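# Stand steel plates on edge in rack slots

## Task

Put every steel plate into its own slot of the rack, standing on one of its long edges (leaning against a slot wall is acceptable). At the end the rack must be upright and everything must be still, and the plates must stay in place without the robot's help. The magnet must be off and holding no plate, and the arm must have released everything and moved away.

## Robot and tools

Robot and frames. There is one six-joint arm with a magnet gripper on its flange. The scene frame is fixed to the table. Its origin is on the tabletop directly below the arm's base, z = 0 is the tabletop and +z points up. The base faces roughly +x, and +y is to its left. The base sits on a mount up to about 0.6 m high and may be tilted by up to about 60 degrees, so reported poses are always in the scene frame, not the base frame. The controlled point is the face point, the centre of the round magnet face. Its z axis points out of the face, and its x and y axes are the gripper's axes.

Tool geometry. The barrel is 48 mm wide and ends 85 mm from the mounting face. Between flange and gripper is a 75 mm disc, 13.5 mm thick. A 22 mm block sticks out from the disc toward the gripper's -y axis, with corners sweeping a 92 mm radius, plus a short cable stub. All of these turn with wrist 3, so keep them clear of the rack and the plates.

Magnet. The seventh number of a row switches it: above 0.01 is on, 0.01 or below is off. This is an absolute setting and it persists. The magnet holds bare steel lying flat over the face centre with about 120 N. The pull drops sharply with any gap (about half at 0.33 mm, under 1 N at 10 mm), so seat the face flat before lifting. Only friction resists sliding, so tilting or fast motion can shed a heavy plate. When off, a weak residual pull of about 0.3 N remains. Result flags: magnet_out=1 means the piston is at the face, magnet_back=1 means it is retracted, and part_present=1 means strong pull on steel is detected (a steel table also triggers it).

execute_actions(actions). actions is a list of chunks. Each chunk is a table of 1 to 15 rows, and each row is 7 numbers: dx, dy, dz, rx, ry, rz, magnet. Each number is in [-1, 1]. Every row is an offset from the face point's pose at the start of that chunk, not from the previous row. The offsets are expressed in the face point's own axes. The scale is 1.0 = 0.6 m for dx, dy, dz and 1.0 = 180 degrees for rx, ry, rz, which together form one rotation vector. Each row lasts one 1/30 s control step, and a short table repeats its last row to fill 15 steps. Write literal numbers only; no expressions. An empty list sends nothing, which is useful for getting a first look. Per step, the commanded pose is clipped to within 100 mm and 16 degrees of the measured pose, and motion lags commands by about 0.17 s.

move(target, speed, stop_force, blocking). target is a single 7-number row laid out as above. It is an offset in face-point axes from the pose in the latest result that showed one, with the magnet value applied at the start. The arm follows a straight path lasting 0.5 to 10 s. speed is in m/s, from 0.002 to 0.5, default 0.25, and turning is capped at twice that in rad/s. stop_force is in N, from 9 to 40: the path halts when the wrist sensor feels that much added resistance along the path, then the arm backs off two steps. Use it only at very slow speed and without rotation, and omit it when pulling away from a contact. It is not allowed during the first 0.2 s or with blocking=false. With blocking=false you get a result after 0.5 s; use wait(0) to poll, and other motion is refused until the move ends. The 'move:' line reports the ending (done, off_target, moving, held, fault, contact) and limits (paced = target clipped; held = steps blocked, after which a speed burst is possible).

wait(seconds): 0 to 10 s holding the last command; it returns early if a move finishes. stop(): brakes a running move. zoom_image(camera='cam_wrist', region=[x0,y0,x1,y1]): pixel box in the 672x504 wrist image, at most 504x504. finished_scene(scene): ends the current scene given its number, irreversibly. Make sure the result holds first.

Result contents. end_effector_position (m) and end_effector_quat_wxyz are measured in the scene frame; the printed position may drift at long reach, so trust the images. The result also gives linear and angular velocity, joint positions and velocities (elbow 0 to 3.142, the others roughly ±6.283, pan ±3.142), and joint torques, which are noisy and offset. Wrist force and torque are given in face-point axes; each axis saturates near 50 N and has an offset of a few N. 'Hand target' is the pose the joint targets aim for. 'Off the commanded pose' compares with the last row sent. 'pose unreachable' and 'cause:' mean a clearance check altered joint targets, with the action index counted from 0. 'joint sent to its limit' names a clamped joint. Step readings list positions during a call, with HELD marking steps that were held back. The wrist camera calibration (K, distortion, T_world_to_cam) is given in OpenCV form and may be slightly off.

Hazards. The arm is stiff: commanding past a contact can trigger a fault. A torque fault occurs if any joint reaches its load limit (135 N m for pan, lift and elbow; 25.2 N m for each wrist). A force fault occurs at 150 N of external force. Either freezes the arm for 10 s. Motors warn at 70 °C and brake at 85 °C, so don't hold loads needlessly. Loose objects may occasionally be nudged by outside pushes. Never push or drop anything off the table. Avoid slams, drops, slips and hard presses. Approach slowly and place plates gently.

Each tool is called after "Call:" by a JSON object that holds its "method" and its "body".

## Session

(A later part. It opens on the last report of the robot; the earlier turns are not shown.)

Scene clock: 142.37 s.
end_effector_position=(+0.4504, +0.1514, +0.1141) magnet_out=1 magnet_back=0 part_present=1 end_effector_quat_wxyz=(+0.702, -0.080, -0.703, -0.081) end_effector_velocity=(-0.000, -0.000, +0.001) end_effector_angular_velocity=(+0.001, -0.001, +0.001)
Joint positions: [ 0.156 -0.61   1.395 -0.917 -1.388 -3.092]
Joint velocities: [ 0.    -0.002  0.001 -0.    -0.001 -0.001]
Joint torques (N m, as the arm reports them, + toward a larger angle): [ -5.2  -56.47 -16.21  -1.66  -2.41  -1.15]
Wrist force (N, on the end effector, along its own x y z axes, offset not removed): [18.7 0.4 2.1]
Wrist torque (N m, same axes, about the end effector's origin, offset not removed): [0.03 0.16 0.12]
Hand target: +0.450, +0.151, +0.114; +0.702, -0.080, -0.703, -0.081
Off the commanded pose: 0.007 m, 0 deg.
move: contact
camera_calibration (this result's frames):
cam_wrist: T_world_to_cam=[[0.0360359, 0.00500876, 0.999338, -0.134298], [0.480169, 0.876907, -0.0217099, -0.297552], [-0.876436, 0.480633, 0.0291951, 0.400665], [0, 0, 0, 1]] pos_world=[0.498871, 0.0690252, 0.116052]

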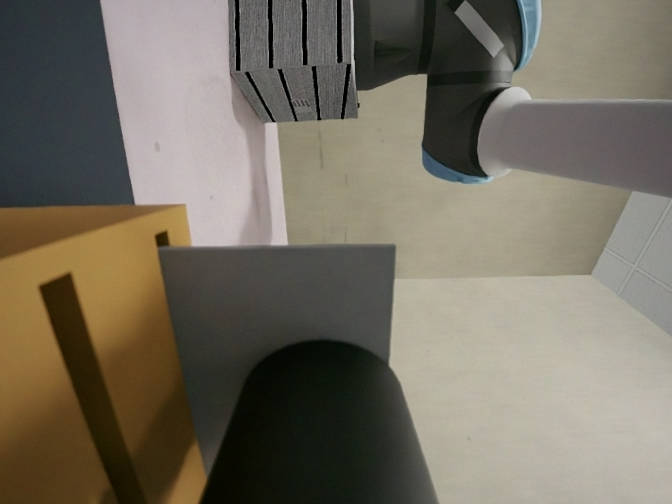

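Call:
{"method": "execute_actions", "body": {"actions": [[[0.0004,0,0,0,0,0,0]]]}}

Call:
{"method": "move", "body": {"target": [0.0,0,-0.02,0,0,0,0], "speed": 0.04}}

Call:
{"method": "move", "body": {"target": [0.115,0,-0.01,0,0,0,0], "speed": 0.2}}

Scene clock: 146.43 s.
end_effector_position=(+0.4504, +0.1514, +0.1143) magnet_out=0 magnet_back=1 part_present=0 end_effector_quat_wxyz=(+0.702, -0.080, -0.703, -0.081) end_effector_velocity=(+0.000, -0.000, +0.000) end_effector_angular_velocity=(+0.000, -0.001, -0.001)
Joint positions: [ 0.156 -0.611  1.395 -0.917 -1.388 -3.092]
Joint velocities: [-0.001 -0.001 -0.     0.    -0.    -0.   ]
Joint torques (N m, as the arm reports them, + toward a larger angle): [ 12.63 -61.11  -3.51   4.17   1.5    0.59]
Wrist force (N, on the end effector, along its own x y z axes, offset not removed): [4.1 4.3 4.8]
Wrist torque (N m, same axes, about the end effector's origin, offset not removed): [0.35 -0.42 0.08]
Hand target: +0.450, +0.151, +0.114; +0.702, -0.080, -0.703, -0.081
Off the commanded pose: 0.000 m, 0 deg.
Step readings (end_effector_position):
0: (+0.4504, +0.1514, +0.1142)
1: (+0.4504, +0.1514, +0.1142)
2: (+0.4504, +0.1514, +0.1142)
4: (+0.4504, +0.1514, +0.1142)
8: (+0.4504, +0.1514, +0.1143)
15: end_effector_position above
camera_calibration (this result's frames):
cam_wrist: T_world_to_cam=[[0.0360645, 0.00500762, 0.999337, -0.134546], [0.480167, 0.876908, -0.0217226, -0.29753], [-0.876435, 0.480632, 0.0292208, 0.400652], [0, 0, 0, 1]] pos_world=[0.498862, 0.0690141, 0.116286]

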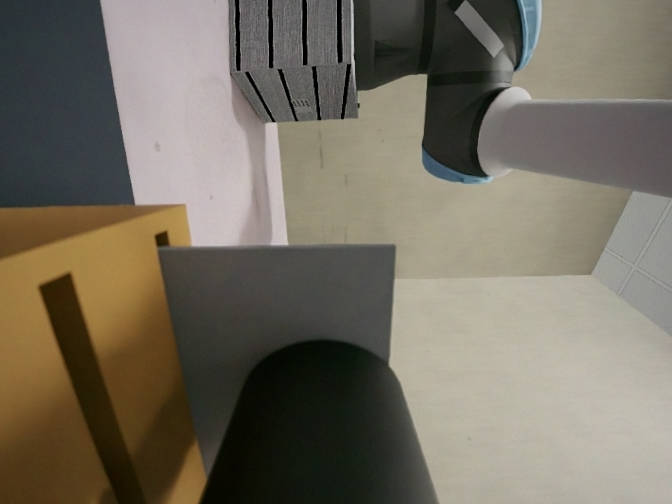

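Scene clock: 147.20 s.
end_effector_position=(+0.4620, +0.1487, +0.1143) magnet_out=0 magnet_back=1 part_present=0 end_effector_quat_wxyz=(+0.702, -0.080, -0.703, -0.081) end_effector_velocity=(+0.002, -0.001, +0.000) end_effector_angular_velocity=(+0.001, -0.001, +0.001)
Joint positions: [ 0.153 -0.594  1.352 -0.89  -1.391 -3.093]
Joint velocities: [-0.     0.002 -0.006  0.003 -0.001 -0.001]
Joint torques (N m, as the arm reports them, + toward a larger angle): [ -4.68 -42.88 -25.24   3.98  -2.16  -1.43]
Wrist force (N, on the end effector, along its own x y z axes, offset not removed): [-0.4 1.6 -3.7]
Wrist torque (N m, same axes, about the end effector's origin, offset not removed): [0.28 -0.06 0.13]
Hand target: +0.462, +0.149, +0.114; +0.702, -0.080, -0.703, -0.081
Off the commanded pose: 0.000 m, 0 deg.
move: done
camera_calibration (this result's frames):
cam_wrist: T_world_to_cam=[[0.0360486, 0.00501136, 0.999337, -0.134971], [0.480172, 0.876906, -0.0217184, -0.30073], [-0.876433, 0.480637, 0.0292049, 0.412072], [0, 0, 0, 1]] pos_world=[0.510421, 0.0663316, 0.116316]

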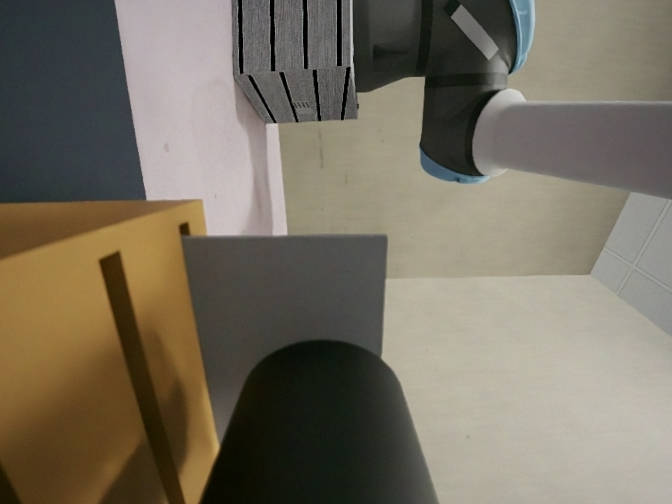

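Scene clock: 148.10 s.
end_effector_position=(+0.4676, +0.1474, +0.1832) magnet_out=0 magnet_back=1 part_present=0 end_effector_quat_wxyz=(+0.702, -0.080, -0.703, -0.081) end_effector_velocity=(+0.001, -0.001, +0.002) end_effector_angular_velocity=(-0.002, -0.001, -0.000)
Joint positions: [ 0.156 -0.706  1.36  -0.786 -1.388 -3.092]
Joint velocities: [-0.001 -0.002 -0.002  0.002 -0.001  0.002]
Joint torques (N m, as the arm reports them, + toward a larger angle): [ 15.71 -63.77 -28.77   4.3    2.96   1.85]
Wrist force (N, on the end effector, along its own x y z axes, offset not removed): [-0.2 2.6 -1.7]
Wrist torque (N m, same axes, about the end effector's origin, offset not removed): [0.27 0.14 0.16]
Hand target: +0.468, +0.147, +0.183; +0.702, -0.080, -0.703, -0.081
Off the commanded pose: 0.000 m, 0 deg.
move: done
camera_calibration (this result's frames):
cam_wrist: T_world_to_cam=[[0.036152, 0.00500904, 0.999334, -0.204031], [0.480167, 0.876907, -0.021766, -0.300788], [-0.876432, 0.480634, 0.0292968, 0.415623], [0, 0, 0, 1]] pos_world=[0.51607, 0.0650225, 0.185172]

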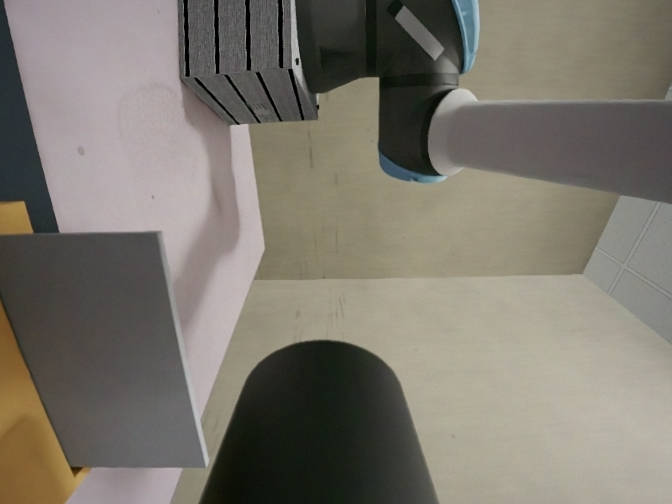

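Call:
{"method": "execute_actions", "body": {"actions": []}}

Scene clock: 157.97 s.
end_effector_position=(+0.4677, +0.1474, +0.1833) magnet_out=0 magnet_back=1 part_present=0 end_effector_quat_wxyz=(+0.702, -0.080, -0.703, -0.081) end_effector_velocity=(+0.000, -0.000, +0.000) end_effector_angular_velocity=(+0.000, -0.001, +0.001)
Joint positions: [ 0.156 -0.706  1.36  -0.786 -1.388 -3.092]
Joint velocities: [-0.     0.    -0.001  0.    -0.001 -0.001]
Joint torques (N m, as the arm reports them, + toward a larger angle): [ 16.84 -61.3  -26.46   3.87   2.85   0.79]
Wrist force (N, on the end effector, along its own x y z axes, offset not removed): [0.9 2.5 3.4]
Wrist torque (N m, same axes, about the end effector's origin, offset not removed): [0.28 0.01 0.12]
Hand target: +0.468, +0.147, +0.183; +0.702, -0.080, -0.703, -0.081
Off the commanded pose: 0.000 m, 0 deg.
camera_calibration (this result's frames):
cam_wrist: T_world_to_cam=[[0.0360478, 0.00501273, 0.999337, -0.204142], [0.480172, 0.876905, -0.0217192, -0.300814], [-0.876433, 0.480637, 0.0292035, 0.415682], [0, 0, 0, 1]] pos_world=[0.516119, 0.0650164, 0.185334]

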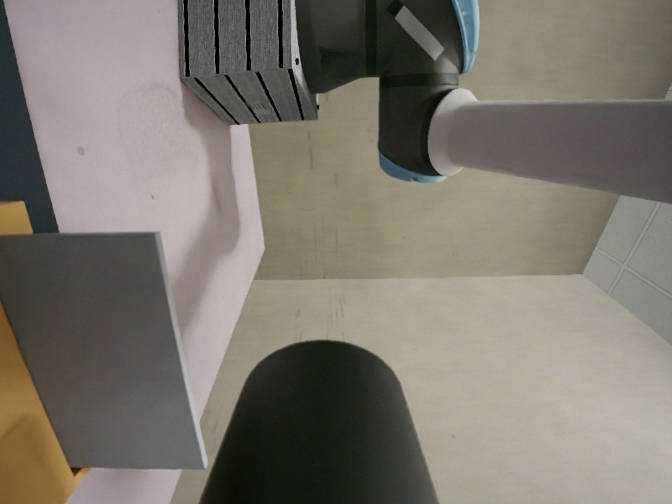

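Call:
{"method": "move", "body": {"target": [-0.1388,-0.5415,-0.1265,-0.3930,-0.3796,0.3930,0], "speed": 0.3}}

Scene clock: 170.97 s.
end_effector_position=(+0.4683, -0.1862, +0.1000) magnet_out=0 magnet_back=1 part_present=0 end_effector_quat_wxyz=(+0.000, +0.793, +0.609, +0.000) end_effector_velocity=(-0.000, -0.001, -0.001) end_effector_angular_velocity=(-0.006, -0.003, -0.004)
Joint positions: [-0.459 -1.117  2.22  -2.802 -1.539 -1.965]
Joint velocities: [-0.     0.003  0.003 -0.012 -0.003  0.004]
Joint torques (N m, as the arm reports them, + toward a larger angle): [ -9.8  -25.52   1.64  -3.83  -2.42   1.37]
Wrist force (N, on the end effector, along its own x y z axes, offset not removed): [0.5 4.7 0.6]
Wrist torque (N m, same axes, about the end effector's origin, offset not removed): [0.31 0.00 0.21]
Hand target: +0.468, -0.186, +0.100; +0.000, +0.793, +0.609, +0.000
Off the commanded pose: 0.000 m, 0 deg.
move: done
camera_calibration (this result's frames):
cam_wrist: T_world_to_cam=[[0.271212, 0.961859, 0.0356526, 0.0451633], [0.924016, -0.270556, 0.270172, -0.461067], [0.269513, -0.0403304, -0.962152, 0.0445062], [0, 0, 0, 1]] pos_world=[0.401789, -0.16639, 0.165779]

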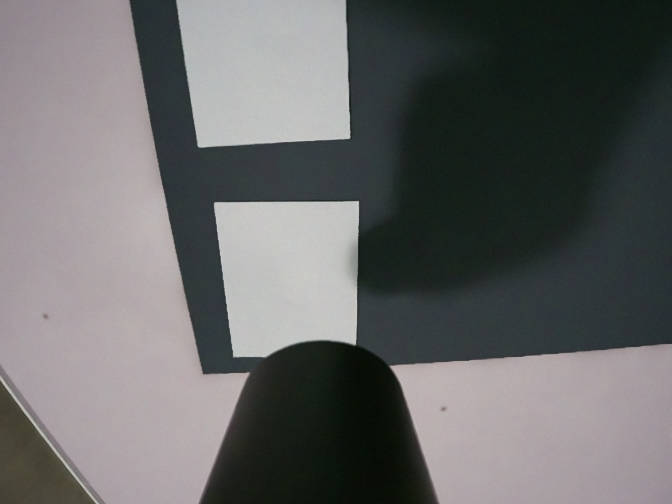

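Call:
{"method": "move", "body": {"target": [0.0003,-0.0003,0.15,0,0,0,0], "speed": 0.15}}

Scene clock: 176.23 s.
end_effector_position=(+0.4683, -0.1860, +0.0102) magnet_out=0 magnet_back=1 part_present=0 end_effector_quat_wxyz=(+0.000, +0.793, +0.609, +0.000) end_effector_velocity=(+0.000, +0.000, -0.002) end_effector_angular_velocity=(+0.000, -0.000, -0.000)
Joint positions: [-0.453 -0.861  2.179 -3.016 -1.54  -1.959]
Joint velocities: [ 0.001  0.005 -0.001 -0.004  0.     0.001]
Joint torques (N m, as the arm reports them, + toward a larger angle): [ 11.78 -28.29 -21.95  -4.25  -2.24   1.67]
Wrist force (N, on the end effector, along its own x y z axes, offset not removed): [0.9 2.1 1.1]
Wrist torque (N m, same axes, about the end effector's origin, offset not removed): [-0.02 -0.13 0.19]
Hand target: +0.468, -0.186, +0.010; +0.000, +0.793, +0.609, +0.000
Off the commanded pose: 0.000 m, 0 deg.
move: done
camera_calibration (this result's frames):
cam_wrist: T_world_to_cam=[[0.27121, 0.961859, 0.0356577, 0.0481888], [0.92402, -0.270556, 0.270159, -0.436734], [0.269502, -0.0403215, -0.962155, -0.0419156], [0, 0, 0, 1]] pos_world=[0.401778, -0.166202, 0.07594]

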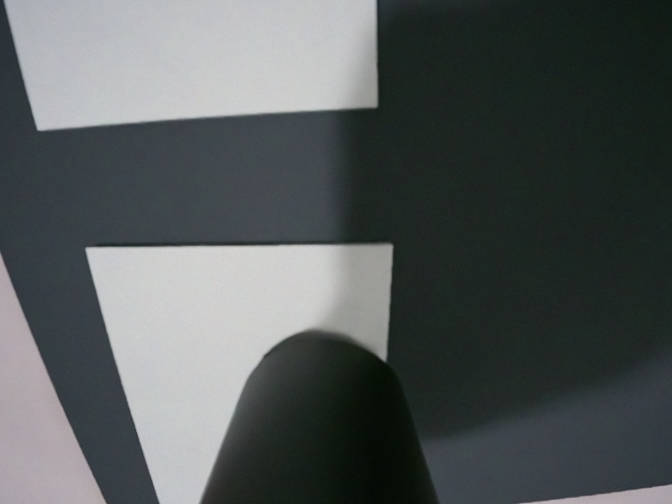

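Call:
{"method": "move", "body": {"target": [0,0,0.015,0,0,0,0], "speed": 0.003, "stop_force": 9}}

Call:
{"method": "execute_actions", "body": {"actions": [[[0,0,-0.0003,0,0,0,1]]]}}

Scene clock: 180.33 s.
end_effector_position=(+0.4683, -0.1860, +0.0057) magnet_out=0 magnet_back=1 part_present=0 end_effector_quat_wxyz=(+0.000, +0.793, +0.609, +0.000) end_effector_velocity=(-0.000, +0.001, +0.000) end_effector_angular_velocity=(+0.002, +0.001, +0.002)
Joint positions: [-0.453 -0.849  2.175 -3.026 -1.54  -1.959]
Joint velocities: [ 0.001 -0.001  0.     0.003  0.001 -0.002]
Joint torques (N m, as the arm reports them, + toward a larger angle): [  5.4  -35.3  -21.17   0.26   0.09   0.32]
Wrist force (N, on the end effector, along its own x y z axes, offset not removed): [5.8 -22.9 -43.4]
Wrist torque (N m, same axes, about the end effector's origin, offset not removed): [-0.58 -0.64 0.38]
Hand target: +0.468, -0.186, +0.006; +0.000, +0.793, +0.609, +0.000
Off the commanded pose: 0.005 m, 0 deg.
move: contact
camera_calibration (this result's frames):
cam_wrist: T_world_to_cam=[[0.271211, 0.961863, 0.035549, 0.0483497], [0.924035, -0.270529, 0.270135, -0.43553], [0.26945, -0.0404152, -0.962166, -0.0462344], [0, 0, 0, 1]] pos_world=[0.40179, -0.166198, 0.0714482]

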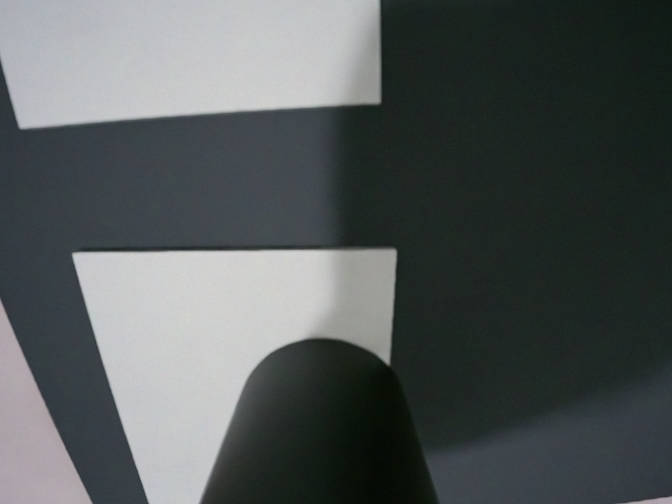

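Scene clock: 180.83 s.
end_effector_position=(+0.4684, -0.1860, +0.0058) magnet_out=1 magnet_back=0 part_present=1 end_effector_quat_wxyz=(+0.000, +0.793, +0.609, +0.000) end_effector_velocity=(+0.000, +0.000, +0.000) end_effector_angular_velocity=(+0.001, -0.002, -0.000)
Joint positions: [-0.453 -0.849  2.175 -3.025 -1.54  -1.959]
Joint velocities: [ 0.    -0.    -0.     0.     0.002  0.   ]
Joint torques (N m, as the arm reports them, + toward a larger angle): [  5.16 -50.05  -2.81  -0.8    0.43  -0.59]
Wrist force (N, on the end effector, along its own x y z axes, offset not removed): [-0.8 -2.5 0.3]
Wrist torque (N m, same axes, about the end effector's origin, offset not removed): [-0.08 -0.04 -0.04]
Hand target: +0.468, -0.186, +0.006; +0.000, +0.793, +0.609, +0.000
Off the commanded pose: 0.000 m, 0 deg.
Step readings (end_effector_position):
0: (+0.4683, -0.1860, +0.0057)
1: (+0.4683, -0.1860, +0.0057)
2: (+0.4683, -0.1860, +0.0057)
4: (+0.4683, -0.1860, +0.0058)
8: (+0.4683, -0.1860, +0.0058)
15: end_effector_position above
camera_calibration (this result's frames):
cam_wrist: T_world_to_cam=[[0.271206, 0.961866, 0.0355137, 0.0483672], [0.924015, -0.270511, 0.270222, -0.435633], [0.269525, -0.0404706, -0.962143, -0.0461212], [0, 0, 0, 1]] pos_world=[0.401845, -0.166233, 0.071625]

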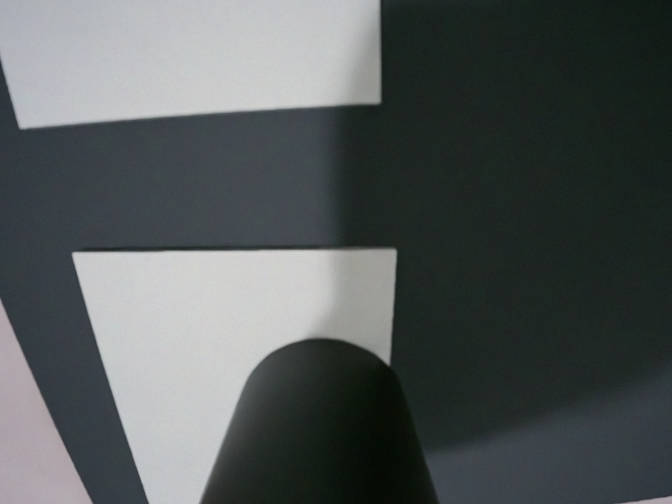

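Call:
{"method": "move", "body": {"target": [0,0,-0.15,0,0,0,1], "speed": 0.2}}

Scene clock: 182.93 s.
end_effector_position=(+0.4682, -0.1860, +0.0957) magnet_out=1 magnet_back=0 part_present=1 end_effector_quat_wxyz=(+0.000, +0.793, +0.609, +0.000) end_effector_velocity=(-0.000, +0.000, +0.002) end_effector_angular_velocity=(+0.001, +0.000, +0.000)
Joint positions: [-0.459 -1.105  2.22  -2.814 -1.54  -1.964]
Joint velocities: [-0.    -0.005  0.     0.005  0.001 -0.   ]
Joint torques (N m, as the arm reports them, + toward a larger angle): [ -8.78 -44.59   0.64  -0.64   2.74  -1.39]
Wrist force (N, on the end effector, along its own x y z axes, offset not removed): [-1.4 2.4 2.6]
Wrist torque (N m, same axes, about the end effector's origin, offset not removed): [0.05 0.18 -0.05]
Hand target: +0.468, -0.186, +0.096; +0.000, +0.793, +0.609, +0.000
Off the commanded pose: 0.000 m, 0 deg.
move: done
camera_calibration (this result's frames):
cam_wrist: T_world_to_cam=[[0.271208, 0.961866, 0.0355019, 0.0451554], [0.924007, -0.270509, 0.270252, -0.45977], [0.26955, -0.0404907, -0.962135, 0.0403528], [0, 0, 0, 1]] pos_world=[0.401707, -0.166171, 0.161476]

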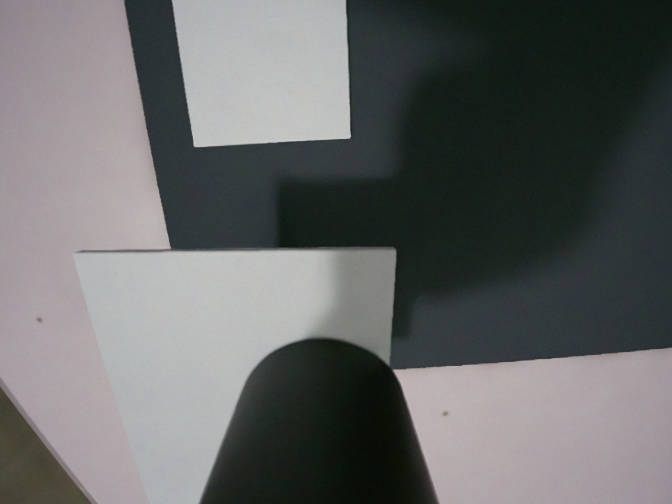

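Call:
{"method": "move", "body": {"target": [0.3208,-0.1165,-0.1155,0.3930,0.3796,-0.3930,1], "speed": 0.28}}

Scene clock: 190.50 s.
end_effector_position=(+0.4505, +0.0180, +0.1652) magnet_out=1 magnet_back=0 part_present=1 end_effector_quat_wxyz=(+0.702, -0.080, -0.703, -0.081) end_effector_velocity=(+0.000, +0.001, +0.000) end_effector_angular_velocity=(+0.007, +0.004, +0.005)
Joint positions: [-0.05  -0.73   1.452 -0.852 -1.592 -3.119]
Joint velocities: [ 0.003  0.003 -0.004  0.006 -0.002 -0.006]
Joint torques (N m, as the arm reports them, + toward a larger angle): [ 14.66 -42.03 -25.72   4.07  -2.03  -1.22]
Wrist force (N, on the end effector, along its own x y z axes, offset not removed): [-6.5 0.9 4.1]
Wrist torque (N m, same axes, about the end effector's origin, offset not removed): [0.22 0.47 0.24]
Hand target: +0.451, +0.018, +0.165; +0.702, -0.080, -0.703, -0.081
Off the commanded pose: 0.000 m, 0 deg.
move: done
camera_calibration (this result's frames):
cam_wrist: T_world_to_cam=[[0.0359785, 0.00523737, 0.999339, -0.184735], [0.480347, 0.876805, -0.0218888, -0.179525], [-0.87634, 0.480817, 0.0290304, 0.463412], [0, 0, 0, 1]] pos_world=[0.498987, -0.0644405, 0.16723]

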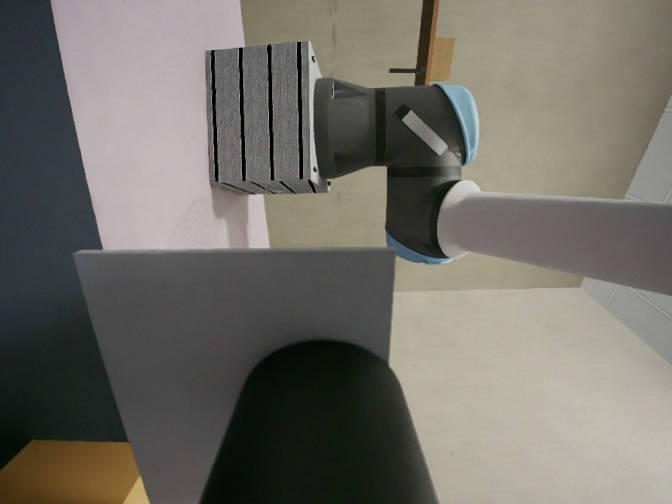

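Call:
{"method": "move", "body": {"target": [-0.036,0.2167,0,0,0,0,1], "speed": 0.2}}

Call:
{"method": "zoom_image", "body": {"camera": "cam_wrist", "region": [0,190,160,374]}}

Scene clock: 195.87 s.
end_effector_position=(+0.4799, +0.1445, +0.1436) magnet_out=1 magnet_back=0 part_present=1 end_effector_quat_wxyz=(+0.702, -0.080, -0.703, -0.081) end_effector_velocity=(+0.001, +0.002, +0.000) end_effector_angular_velocity=(+0.001, -0.000, +0.000)
Joint positions: [ 0.15  -0.619  1.3   -0.813 -1.394 -3.093]
Joint velocities: [ 0.003  0.002 -0.003  0.002  0.003 -0.   ]
Joint torques (N m, as the arm reports them, + toward a larger angle): [ 14.04 -48.17 -24.14   4.46   2.71   1.85]
Wrist force (N, on the end effector, along its own x y z axes, offset not removed): [0.5 3.8 1.7]
Wrist torque (N m, same axes, about the end effector's origin, offset not removed): [0.10 -0.34 0.15]
Hand target: +0.480, +0.145, +0.144; +0.702, -0.080, -0.703, -0.081
Off the commanded pose: 0.000 m, 0 deg.
move: done
camera_calibration (this result's frames):
cam_wrist: T_world_to_cam=[[0.035974, 0.00526519, 0.999339, -0.164866], [0.480363, 0.876796, -0.0219116, -0.305048], [-0.876332, 0.480833, 0.0290127, 0.428967], [0, 0, 0, 1]] pos_world=[0.528382, 0.0620717, 0.145627]

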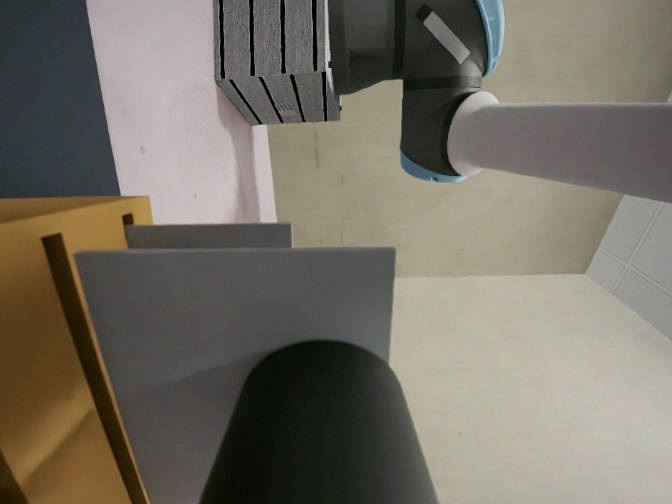

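Region (0, 190, 160, 374) of cam_wrist's 672x504 image, scaled by 2.739, with more detail than that image has; it fills the left 438 columns of this view, and the rest is white.

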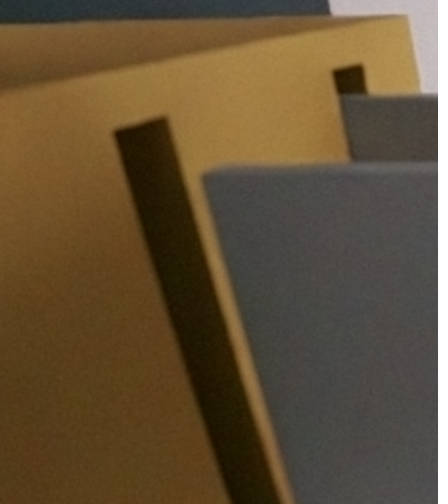

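Call:
{"method": "move", "body": {"target": [-0.0075,0,0,0,0,0,1], "speed": 0.02}}

Call:
{"method": "zoom_image", "body": {"camera": "cam_wrist", "region": [20,210,120,325]}}

Scene clock: 211.00 s.
end_effector_position=(+0.4800, +0.1445, +0.1392) magnet_out=1 magnet_back=0 part_present=1 end_effector_quat_wxyz=(+0.702, -0.080, -0.703, -0.081) end_effector_velocity=(+0.000, -0.001, -0.001) end_effector_angular_velocity=(+0.001, +0.000, -0.000)
Joint positions: [ 0.15  -0.611  1.297 -0.819 -1.394 -3.093]
Joint velocities: [-0.001  0.002 -0.001 -0.001 -0.001 -0.001]
Joint torques (N m, as the arm reports them, + toward a larger angle): [ -4.79 -46.89 -27.46   0.33  -2.29  -1.07]
Wrist force (N, on the end effector, along its own x y z axes, offset not removed): [-4.5 1.5 0.9]
Wrist torque (N m, same axes, about the end effector's origin, offset not removed): [0.12 0.37 0.17]
Hand target: +0.480, +0.144, +0.139; +0.702, -0.080, -0.703, -0.081
Off the commanded pose: 0.000 m, 0 deg.
move: done
camera_calibration (this result's frames):
cam_wrist: T_world_to_cam=[[0.0359794, 0.00528874, 0.999339, -0.16048], [0.48035, 0.876802, -0.0219344, -0.305147], [-0.876338, 0.480822, 0.0290063, 0.429104], [0, 0, 0, 1]] pos_world=[0.528391, 0.0620802, 0.141234]

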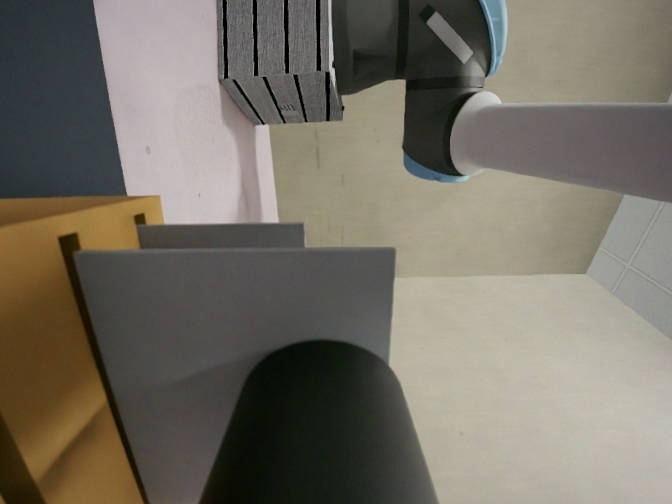

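Region (20, 210, 120, 325) of cam_wrist's 672x504 image, scaled by 4.383, with more detail than that image has; it fills the left 438 columns of this view, and the rest is white.

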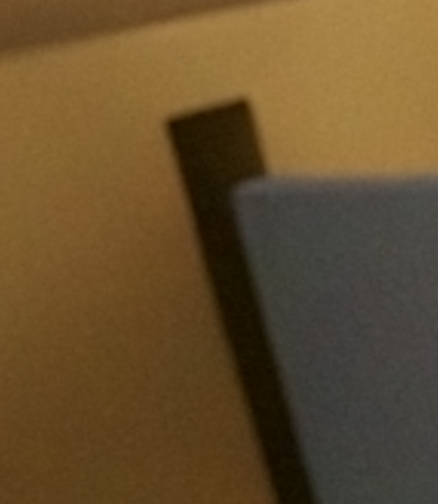

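Call:
{"method": "move", "body": {"target": [-0.002,0,0.0017,0,0,0,1], "speed": 0.005}}

Call:
{"method": "zoom_image", "body": {"camera": "cam_wrist", "region": [20,210,120,325]}}

Scene clock: 222.87 s.
end_effector_position=(+0.4790, +0.1447, +0.1380) magnet_out=1 magnet_back=0 part_present=1 end_effector_quat_wxyz=(+0.702, -0.080, -0.703, -0.081) end_effector_velocity=(-0.001, +0.002, -0.000) end_effector_angular_velocity=(+0.000, +0.001, +0.000)
Joint positions: [ 0.15  -0.611  1.301 -0.822 -1.394 -3.093]
Joint velocities: [ 0.003  0.     0.001 -0.001  0.003  0.   ]
Joint torques (N m, as the arm reports them, + toward a larger angle): [ 15.25 -46.59  -3.32   0.32   2.87   1.53]
Wrist force (N, on the end effector, along its own x y z axes, offset not removed): [-0.9 2.5 1.0]
Wrist torque (N m, same axes, about the end effector's origin, offset not removed): [0.08 -0.28 0.08]
Hand target: +0.479, +0.145, +0.138; +0.702, -0.080, -0.703, -0.081
Off the commanded pose: 0.000 m, 0 deg.
move: done
camera_calibration (this result's frames):
cam_wrist: T_world_to_cam=[[0.0359612, 0.00524924, 0.999339, -0.159254], [0.48032, 0.87682, -0.02189, -0.30486], [-0.876356, 0.48079, 0.0290102, 0.428225], [0, 0, 0, 1]] pos_world=[0.527435, 0.0622572, 0.140052]

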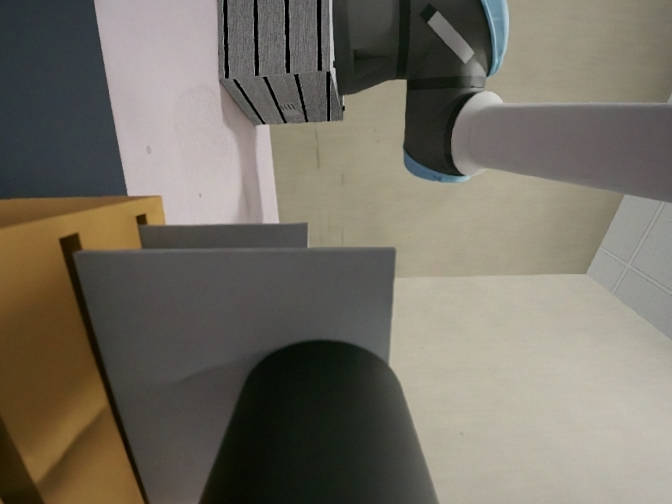

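Region (20, 210, 120, 325) of cam_wrist's 672x504 image, scaled by 4.383, with more detail than that image has; it fills the left 438 columns of this view, and the rest is white.

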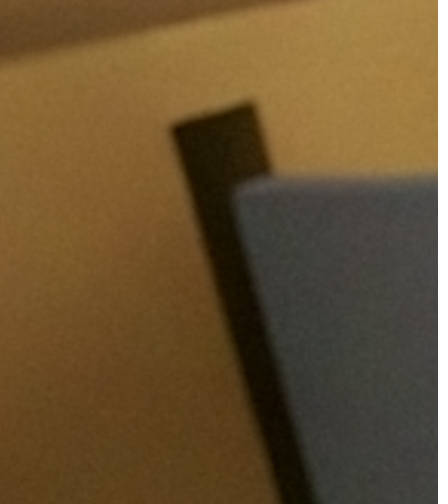

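Call:
{"method": "move", "body": {"target": [-0.0117,0,0,0,0,0,1], "speed": 0.004, "stop_force": 9}}

Scene clock: 226.43 s.
end_effector_position=(+0.4790, +0.1447, +0.1311) magnet_out=1 magnet_back=0 part_present=1 end_effector_quat_wxyz=(+0.702, -0.080, -0.703, -0.081) end_effector_velocity=(-0.000, +0.000, -0.001) end_effector_angular_velocity=(-0.001, -0.000, +0.002)
Joint positions: [ 0.149 -0.598  1.297 -0.831 -1.395 -3.093]
Joint velocities: [ 0.001  0.001 -0.    -0.001 -0.001  0.001]
Joint torques (N m, as the arm reports them, + toward a larger angle): [ -6.99 -47.26 -26.47   0.36  -2.46  -1.08]
Wrist force (N, on the end effector, along its own x y z axes, offset not removed): [-2.9 0.3 1.3]
Wrist torque (N m, same axes, about the end effector's origin, offset not removed): [0.08 0.09 0.19]
Hand target: +0.479, +0.145, +0.131; +0.702, -0.080, -0.703, -0.081
Off the commanded pose: 0.000 m, 0 deg.
move: done
camera_calibration (this result's frames):
cam_wrist: T_world_to_cam=[[0.0359611, 0.00524954, 0.999339, -0.152286], [0.480321, 0.87682, -0.0218902, -0.305015], [-0.876355, 0.48079, 0.0290099, 0.428443], [0, 0, 0, 1]] pos_world=[0.52745, 0.0622517, 0.13308]

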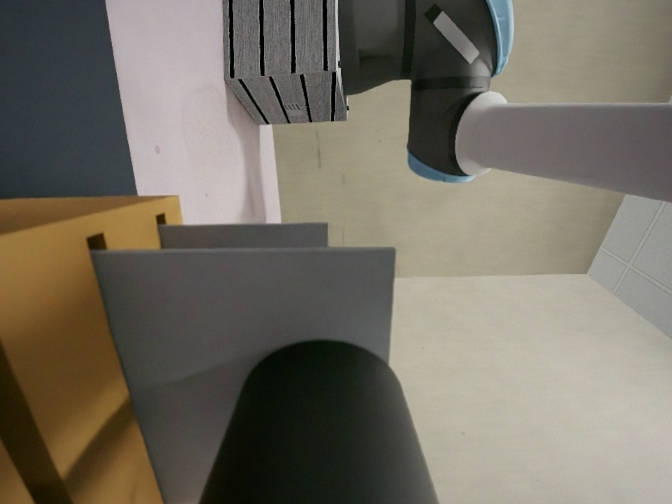

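In the slot. Continue down.

Call:
{"method": "move", "body": {"target": [-0.0225,0,0,0,0,0,1], "speed": 0.015}}

Call:
{"method": "move", "body": {"target": [-0.012,0,0,0,0,0,1], "speed": 0.002, "stop_force": 9}}

Scene clock: 228.90 s.
end_effector_position=(+0.4790, +0.1447, +0.1177) magnet_out=1 magnet_back=0 part_present=1 end_effector_quat_wxyz=(+0.702, -0.080, -0.703, -0.081) end_effector_velocity=(-0.000, +0.001, -0.002) end_effector_angular_velocity=(+0.000, -0.001, +0.001)
Joint positions: [ 0.148 -0.575  1.289 -0.847 -1.396 -3.093]
Joint velocities: [ 0.002  0.003 -0.001 -0.002  0.     0.   ]
Joint torques (N m, as the arm reports them, + toward a larger angle): [ -5.72 -47.82 -24.93   0.36  -2.11  -1.09]
Wrist force (N, on the end effector, along its own x y z axes, offset not removed): [-3.0 3.2 -0.4]
Wrist torque (N m, same axes, about the end effector's origin, offset not removed): [0.14 -0.06 0.08]
Hand target: +0.479, +0.145, +0.118; +0.702, -0.080, -0.703, -0.081
Off the commanded pose: 0.000 m, 0 deg.
move: done
camera_calibration (this result's frames):
cam_wrist: T_world_to_cam=[[0.0359601, 0.00524958, 0.999339, -0.138969], [0.480321, 0.876819, -0.0218898, -0.305311], [-0.876355, 0.480791, 0.029009, 0.428859], [0, 0, 0, 1]] pos_world=[0.527478, 0.0622401, 0.119753]

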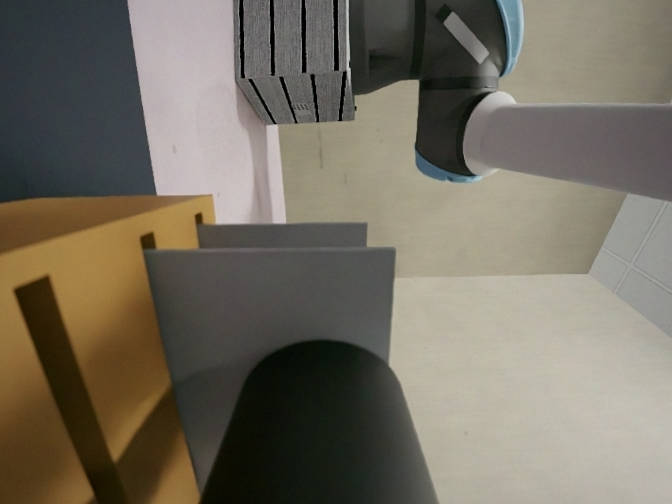

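Scene clock: 230.93 s.
end_effector_position=(+0.4791, +0.1446, +0.1144) magnet_out=1 magnet_back=0 part_present=1 end_effector_quat_wxyz=(+0.702, -0.080, -0.703, -0.081) end_effector_velocity=(+0.001, -0.001, +0.000) end_effector_angular_velocity=(+0.001, -0.001, -0.001)
Joint positions: [ 0.148 -0.569  1.287 -0.851 -1.396 -3.093]
Joint velocities: [-0.002 -0.001 -0.     0.    -0.001 -0.001]
Joint torques (N m, as the arm reports them, + toward a larger angle): [ -5.54 -57.44 -16.7   -1.09  -2.02  -0.57]
Wrist force (N, on the end effector, along its own x y z axes, offset not removed): [16.0 -1.0 2.1]
Wrist torque (N m, same axes, about the end effector's origin, offset not removed): [-0.19 0.08 -0.59]
Hand target: +0.479, +0.145, +0.114; +0.702, -0.080, -0.703, -0.081
Off the commanded pose: 0.004 m, 0 deg.
move: contact
camera_calibration (this result's frames):
cam_wrist: T_world_to_cam=[[0.0359172, 0.00522759, 0.999341, -0.13559], [0.480326, 0.876818, -0.02185, -0.305402], [-0.876355, 0.480794, 0.0289819, 0.428995], [0, 0, 0, 1]] pos_world=[0.527514, 0.0622325, 0.116394]

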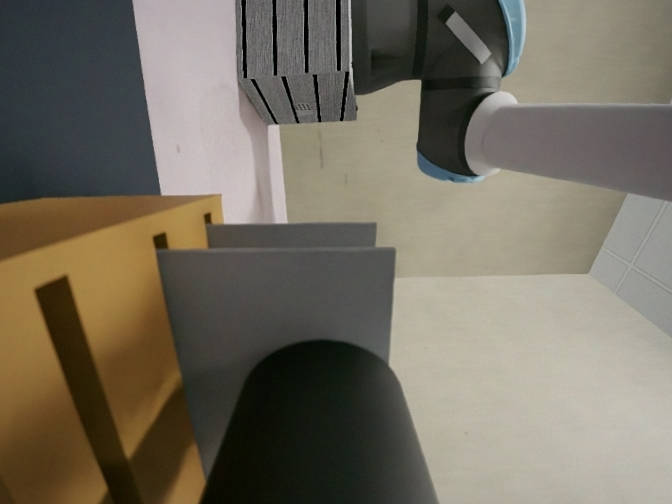

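Call:
{"method": "execute_actions", "body": {"actions": [[[0.0004,0,0,0,0,0,0]]]}}

Call:
{"method": "move", "body": {"target": [0,0,-0.025,0,0,0,0], "speed": 0.05}}

Call:
{"method": "move", "body": {"target": [0.115,0,-0.01,0,0,0,0], "speed": 0.2}}

Scene clock: 233.20 s.
end_effector_position=(+0.4791, +0.1446, +0.1146) magnet_out=0 magnet_back=1 part_present=0 end_effector_quat_wxyz=(+0.702, -0.080, -0.703, -0.081) end_effector_velocity=(+0.000, -0.001, -0.000) end_effector_angular_velocity=(-0.000, +0.000, -0.001)
Joint positions: [ 0.148 -0.569  1.287 -0.851 -1.396 -3.093]
Joint velocities: [-0.002 -0.     0.    -0.    -0.    -0.   ]
Joint torques (N m, as the arm reports them, + toward a larger angle): [  5.43 -64.5   -3.04   4.24   0.17   0.98]
Wrist force (N, on the end effector, along its own x y z axes, offset not removed): [-1.1 0.4 5.8]
Wrist torque (N m, same axes, about the end effector's origin, offset not removed): [-0.08 -0.05 0.04]
Hand target: +0.479, +0.145, +0.115; +0.702, -0.080, -0.703, -0.081
Off the commanded pose: 0.000 m, 0 deg.
Step readings (end_effector_position):
0: (+0.4791, +0.1446, +0.1145)
1: (+0.4790, +0.1446, +0.1145)
2: (+0.4790, +0.1446, +0.1145)
4: (+0.4791, +0.1446, +0.1145)
8: (+0.4791, +0.1446, +0.1146)
15: end_effector_position above
camera_calibration (this result's frames):
cam_wrist: T_world_to_cam=[[0.0359295, 0.00522698, 0.999341, -0.135831], [0.480325, 0.876818, -0.0218554, -0.305384], [-0.876354, 0.480794, 0.028993, 0.428989], [0, 0, 0, 1]] pos_world=[0.52751, 0.0622214, 0.11663]

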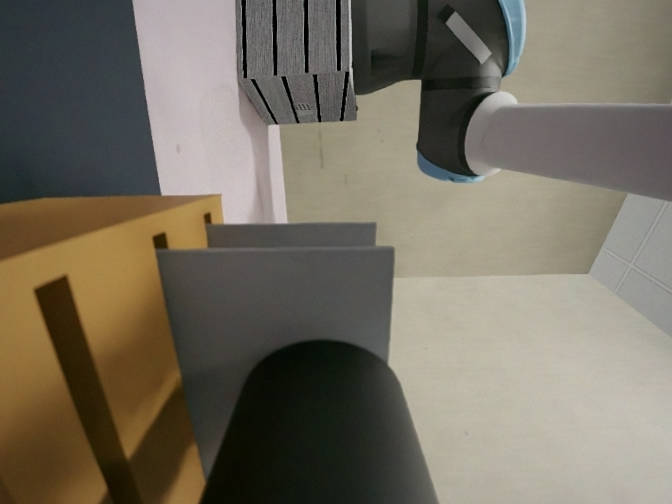

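Scene clock: 233.97 s.
end_effector_position=(+0.4935, +0.1413, +0.1147) magnet_out=0 magnet_back=1 part_present=0 end_effector_quat_wxyz=(+0.702, -0.080, -0.703, -0.081) end_effector_velocity=(+0.001, -0.000, -0.000) end_effector_angular_velocity=(-0.000, +0.001, +0.000)
Joint positions: [ 0.144 -0.546  1.229 -0.816 -1.4   -3.094]
Joint velocities: [-0.     0.004 -0.007  0.005 -0.     0.   ]
Joint torques (N m, as the arm reports them, + toward a larger angle): [ -5.64 -48.61 -26.83   4.26  -2.13  -1.28]
Wrist force (N, on the end effector, along its own x y z axes, offset not removed): [0.4 -1.5 0.3]
Wrist torque (N m, same axes, about the end effector's origin, offset not removed): [-0.23 -0.08 0.49]
Hand target: +0.494, +0.141, +0.115; +0.702, -0.080, -0.703, -0.081
Off the commanded pose: 0.000 m, 0 deg.
move: done
camera_calibration (this result's frames):
cam_wrist: T_world_to_cam=[[0.0359019, 0.00523342, 0.999342, -0.13636], [0.480335, 0.876813, -0.0218481, -0.309386], [-0.87635, 0.480804, 0.0289654, 0.443264], [0, 0, 0, 1]] pos_world=[0.541959, 0.0588639, 0.116671]

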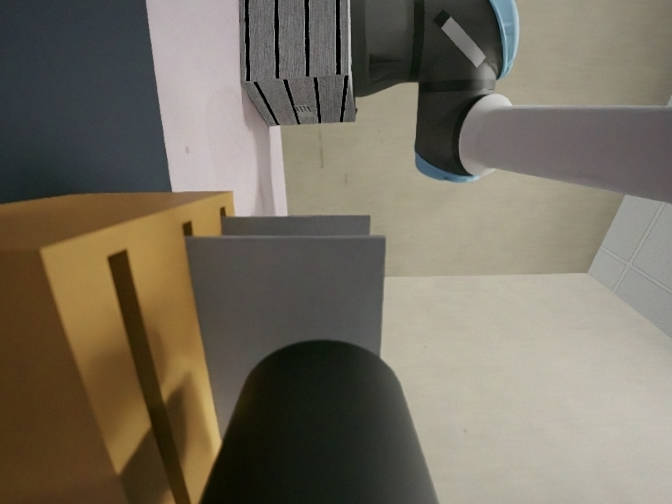

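Scene clock: 234.87 s.
end_effector_position=(+0.4992, +0.1400, +0.1835) magnet_out=0 magnet_back=1 part_present=0 end_effector_quat_wxyz=(+0.702, -0.080, -0.703, -0.081) end_effector_velocity=(+0.000, +0.000, +0.002) end_effector_angular_velocity=(-0.001, -0.001, +0.001)
Joint positions: [ 0.148 -0.652  1.236 -0.716 -1.396 -3.093]
Joint velocities: [ 0.    -0.003 -0.     0.002 -0.     0.001]
Joint torques (N m, as the arm reports them, + toward a larger angle): [ 15.92 -62.64 -29.43   4.43   2.89   1.86]
Wrist force (N, on the end effector, along its own x y z axes, offset not removed): [-2.3 -1.5 -3.7]
Wrist torque (N m, same axes, about the end effector's origin, offset not removed): [-0.20 0.25 0.02]
Hand target: +0.499, +0.140, +0.184; +0.702, -0.080, -0.703, -0.081
Off the commanded pose: 0.000 m, 0 deg.
move: done
camera_calibration (this result's frames):
cam_wrist: T_world_to_cam=[[0.0359792, 0.00523151, 0.999339, -0.205413], [0.480333, 0.876813, -0.0218835, -0.309453], [-0.876348, 0.480803, 0.0290341, 0.44683], [0, 0, 0, 1]] pos_world=[0.54761, 0.0575696, 0.185532]

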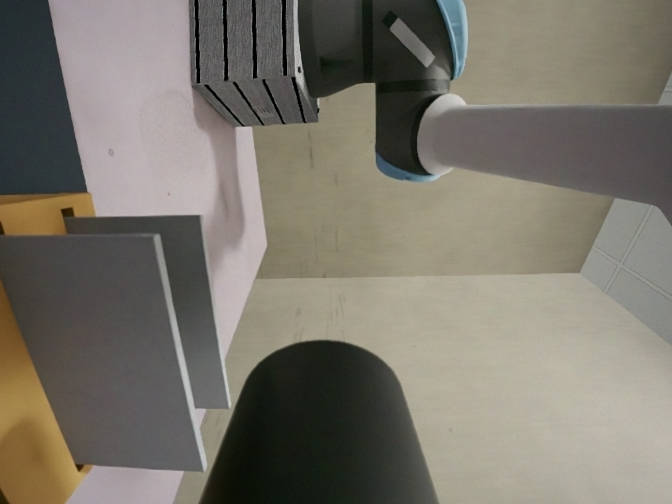

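Call:
{"method": "move", "body": {"target": [-0.1058,-0.5455,0.1473,-0.3832,-0.3861,0.3832,0], "speed": 0.3}}

Call:
{"method": "move", "body": {"target": [0,0,0.1833,0,0,0,0], "speed": 0.18}}

Scene clock: 244.17 s.
end_effector_position=(+0.3392, -0.1588, +0.1197) magnet_out=0 magnet_back=1 part_present=0 end_effector_quat_wxyz=(+0.000, +0.780, +0.625, +0.000) end_effector_velocity=(-0.000, -0.002, -0.000) end_effector_angular_velocity=(-0.009, -0.006, -0.004)
Joint positions: [-0.632 -1.308  2.584 -2.968 -1.518 -2.178]
Joint velocities: [-0.003  0.006  0.003 -0.02  -0.001  0.002]
Joint torques (N m, as the arm reports them, + toward a larger angle): [-11.27 -15.09   3.07  -4.11  -2.38   1.63]
Wrist force (N, on the end effector, along its own x y z axes, offset not removed): [-3.4 2.1 -1.9]
Wrist torque (N m, same axes, about the end effector's origin, offset not removed): [0.09 0.51 0.06]
Hand target: +0.339, -0.159, +0.120; +0.001, +0.780, +0.625, +0.000
Off the commanded pose: 0.000 m, 0 deg.
move: done
camera_calibration (this result's frames):
cam_wrist: T_world_to_cam=[[0.230812, 0.972361, 0.0352102, 0.068587], [0.934463, -0.231608, 0.270438, -0.337076], [0.271118, -0.0295176, -0.962093, 0.100499], [0, 0, 0, 1]] pos_world=[0.271908, -0.141795, 0.185432]

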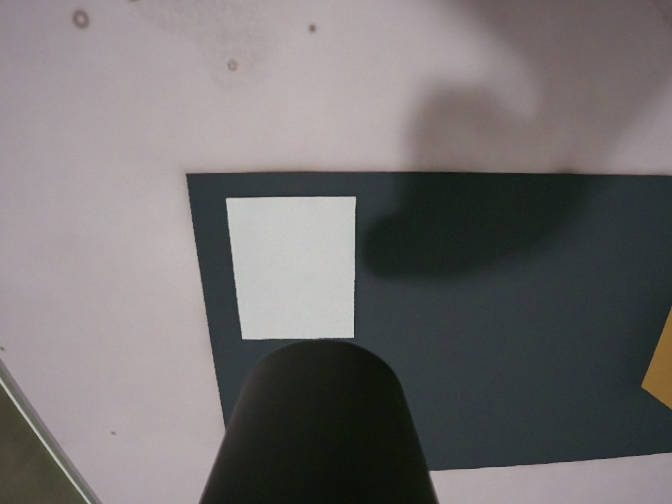

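Scene clock: 245.30 s.
end_effector_position=(+0.3393, -0.1589, +0.0098) magnet_out=0 magnet_back=1 part_present=0 end_effector_quat_wxyz=(+0.000, +0.780, +0.625, +0.000) end_effector_velocity=(+0.000, +0.000, -0.002) end_effector_angular_velocity=(+0.000, -0.002, +0.001)
Joint positions: [-0.615 -0.838  2.521 -3.376 -1.52  -2.161]
Joint velocities: [ 0.001  0.008 -0.002 -0.006  0.001 -0.   ]
Joint torques (N m, as the arm reports them, + toward a larger angle): [ 11.47 -24.66 -10.36  -4.95  -1.74   1.48]
Wrist force (N, on the end effector, along its own x y z axes, offset not removed): [-2.5 1.8 1.7]
Wrist torque (N m, same axes, about the end effector's origin, offset not removed): [0.15 0.30 -0.04]
Hand target: +0.339, -0.159, +0.010; +0.000, +0.780, +0.625, +0.000
Off the commanded pose: 0.000 m, 0 deg.
move: done
camera_calibration (this result's frames):
cam_wrist: T_world_to_cam=[[0.230809, 0.972361, 0.0352329, 0.0725186], [0.934494, -0.231616, 0.270325, -0.307533], [0.271014, -0.0294686, -0.962124, -0.0051753], [0, 0, 0, 1]] pos_world=[0.272052, -0.141896, 0.0755994]

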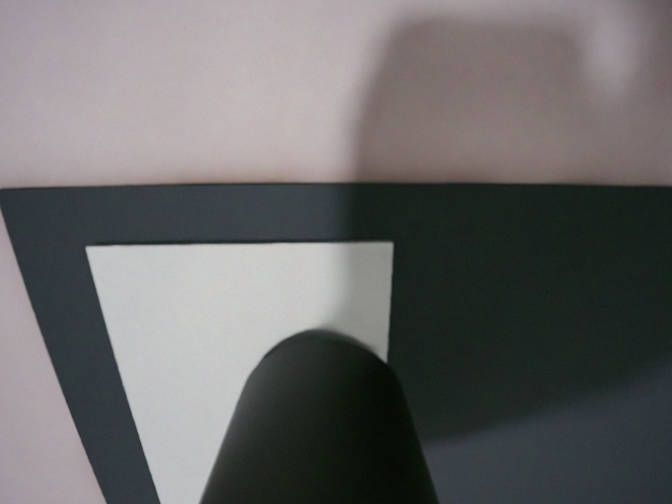

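Call:
{"method": "zoom_image", "body": {"camera": "cam_wrist", "region": [60,200,420,300]}}

Region (60, 200, 420, 300) of cam_wrist's 672x504 image, scaled by 1.400, with more detail than that image has.

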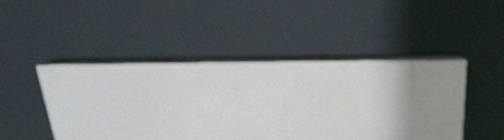

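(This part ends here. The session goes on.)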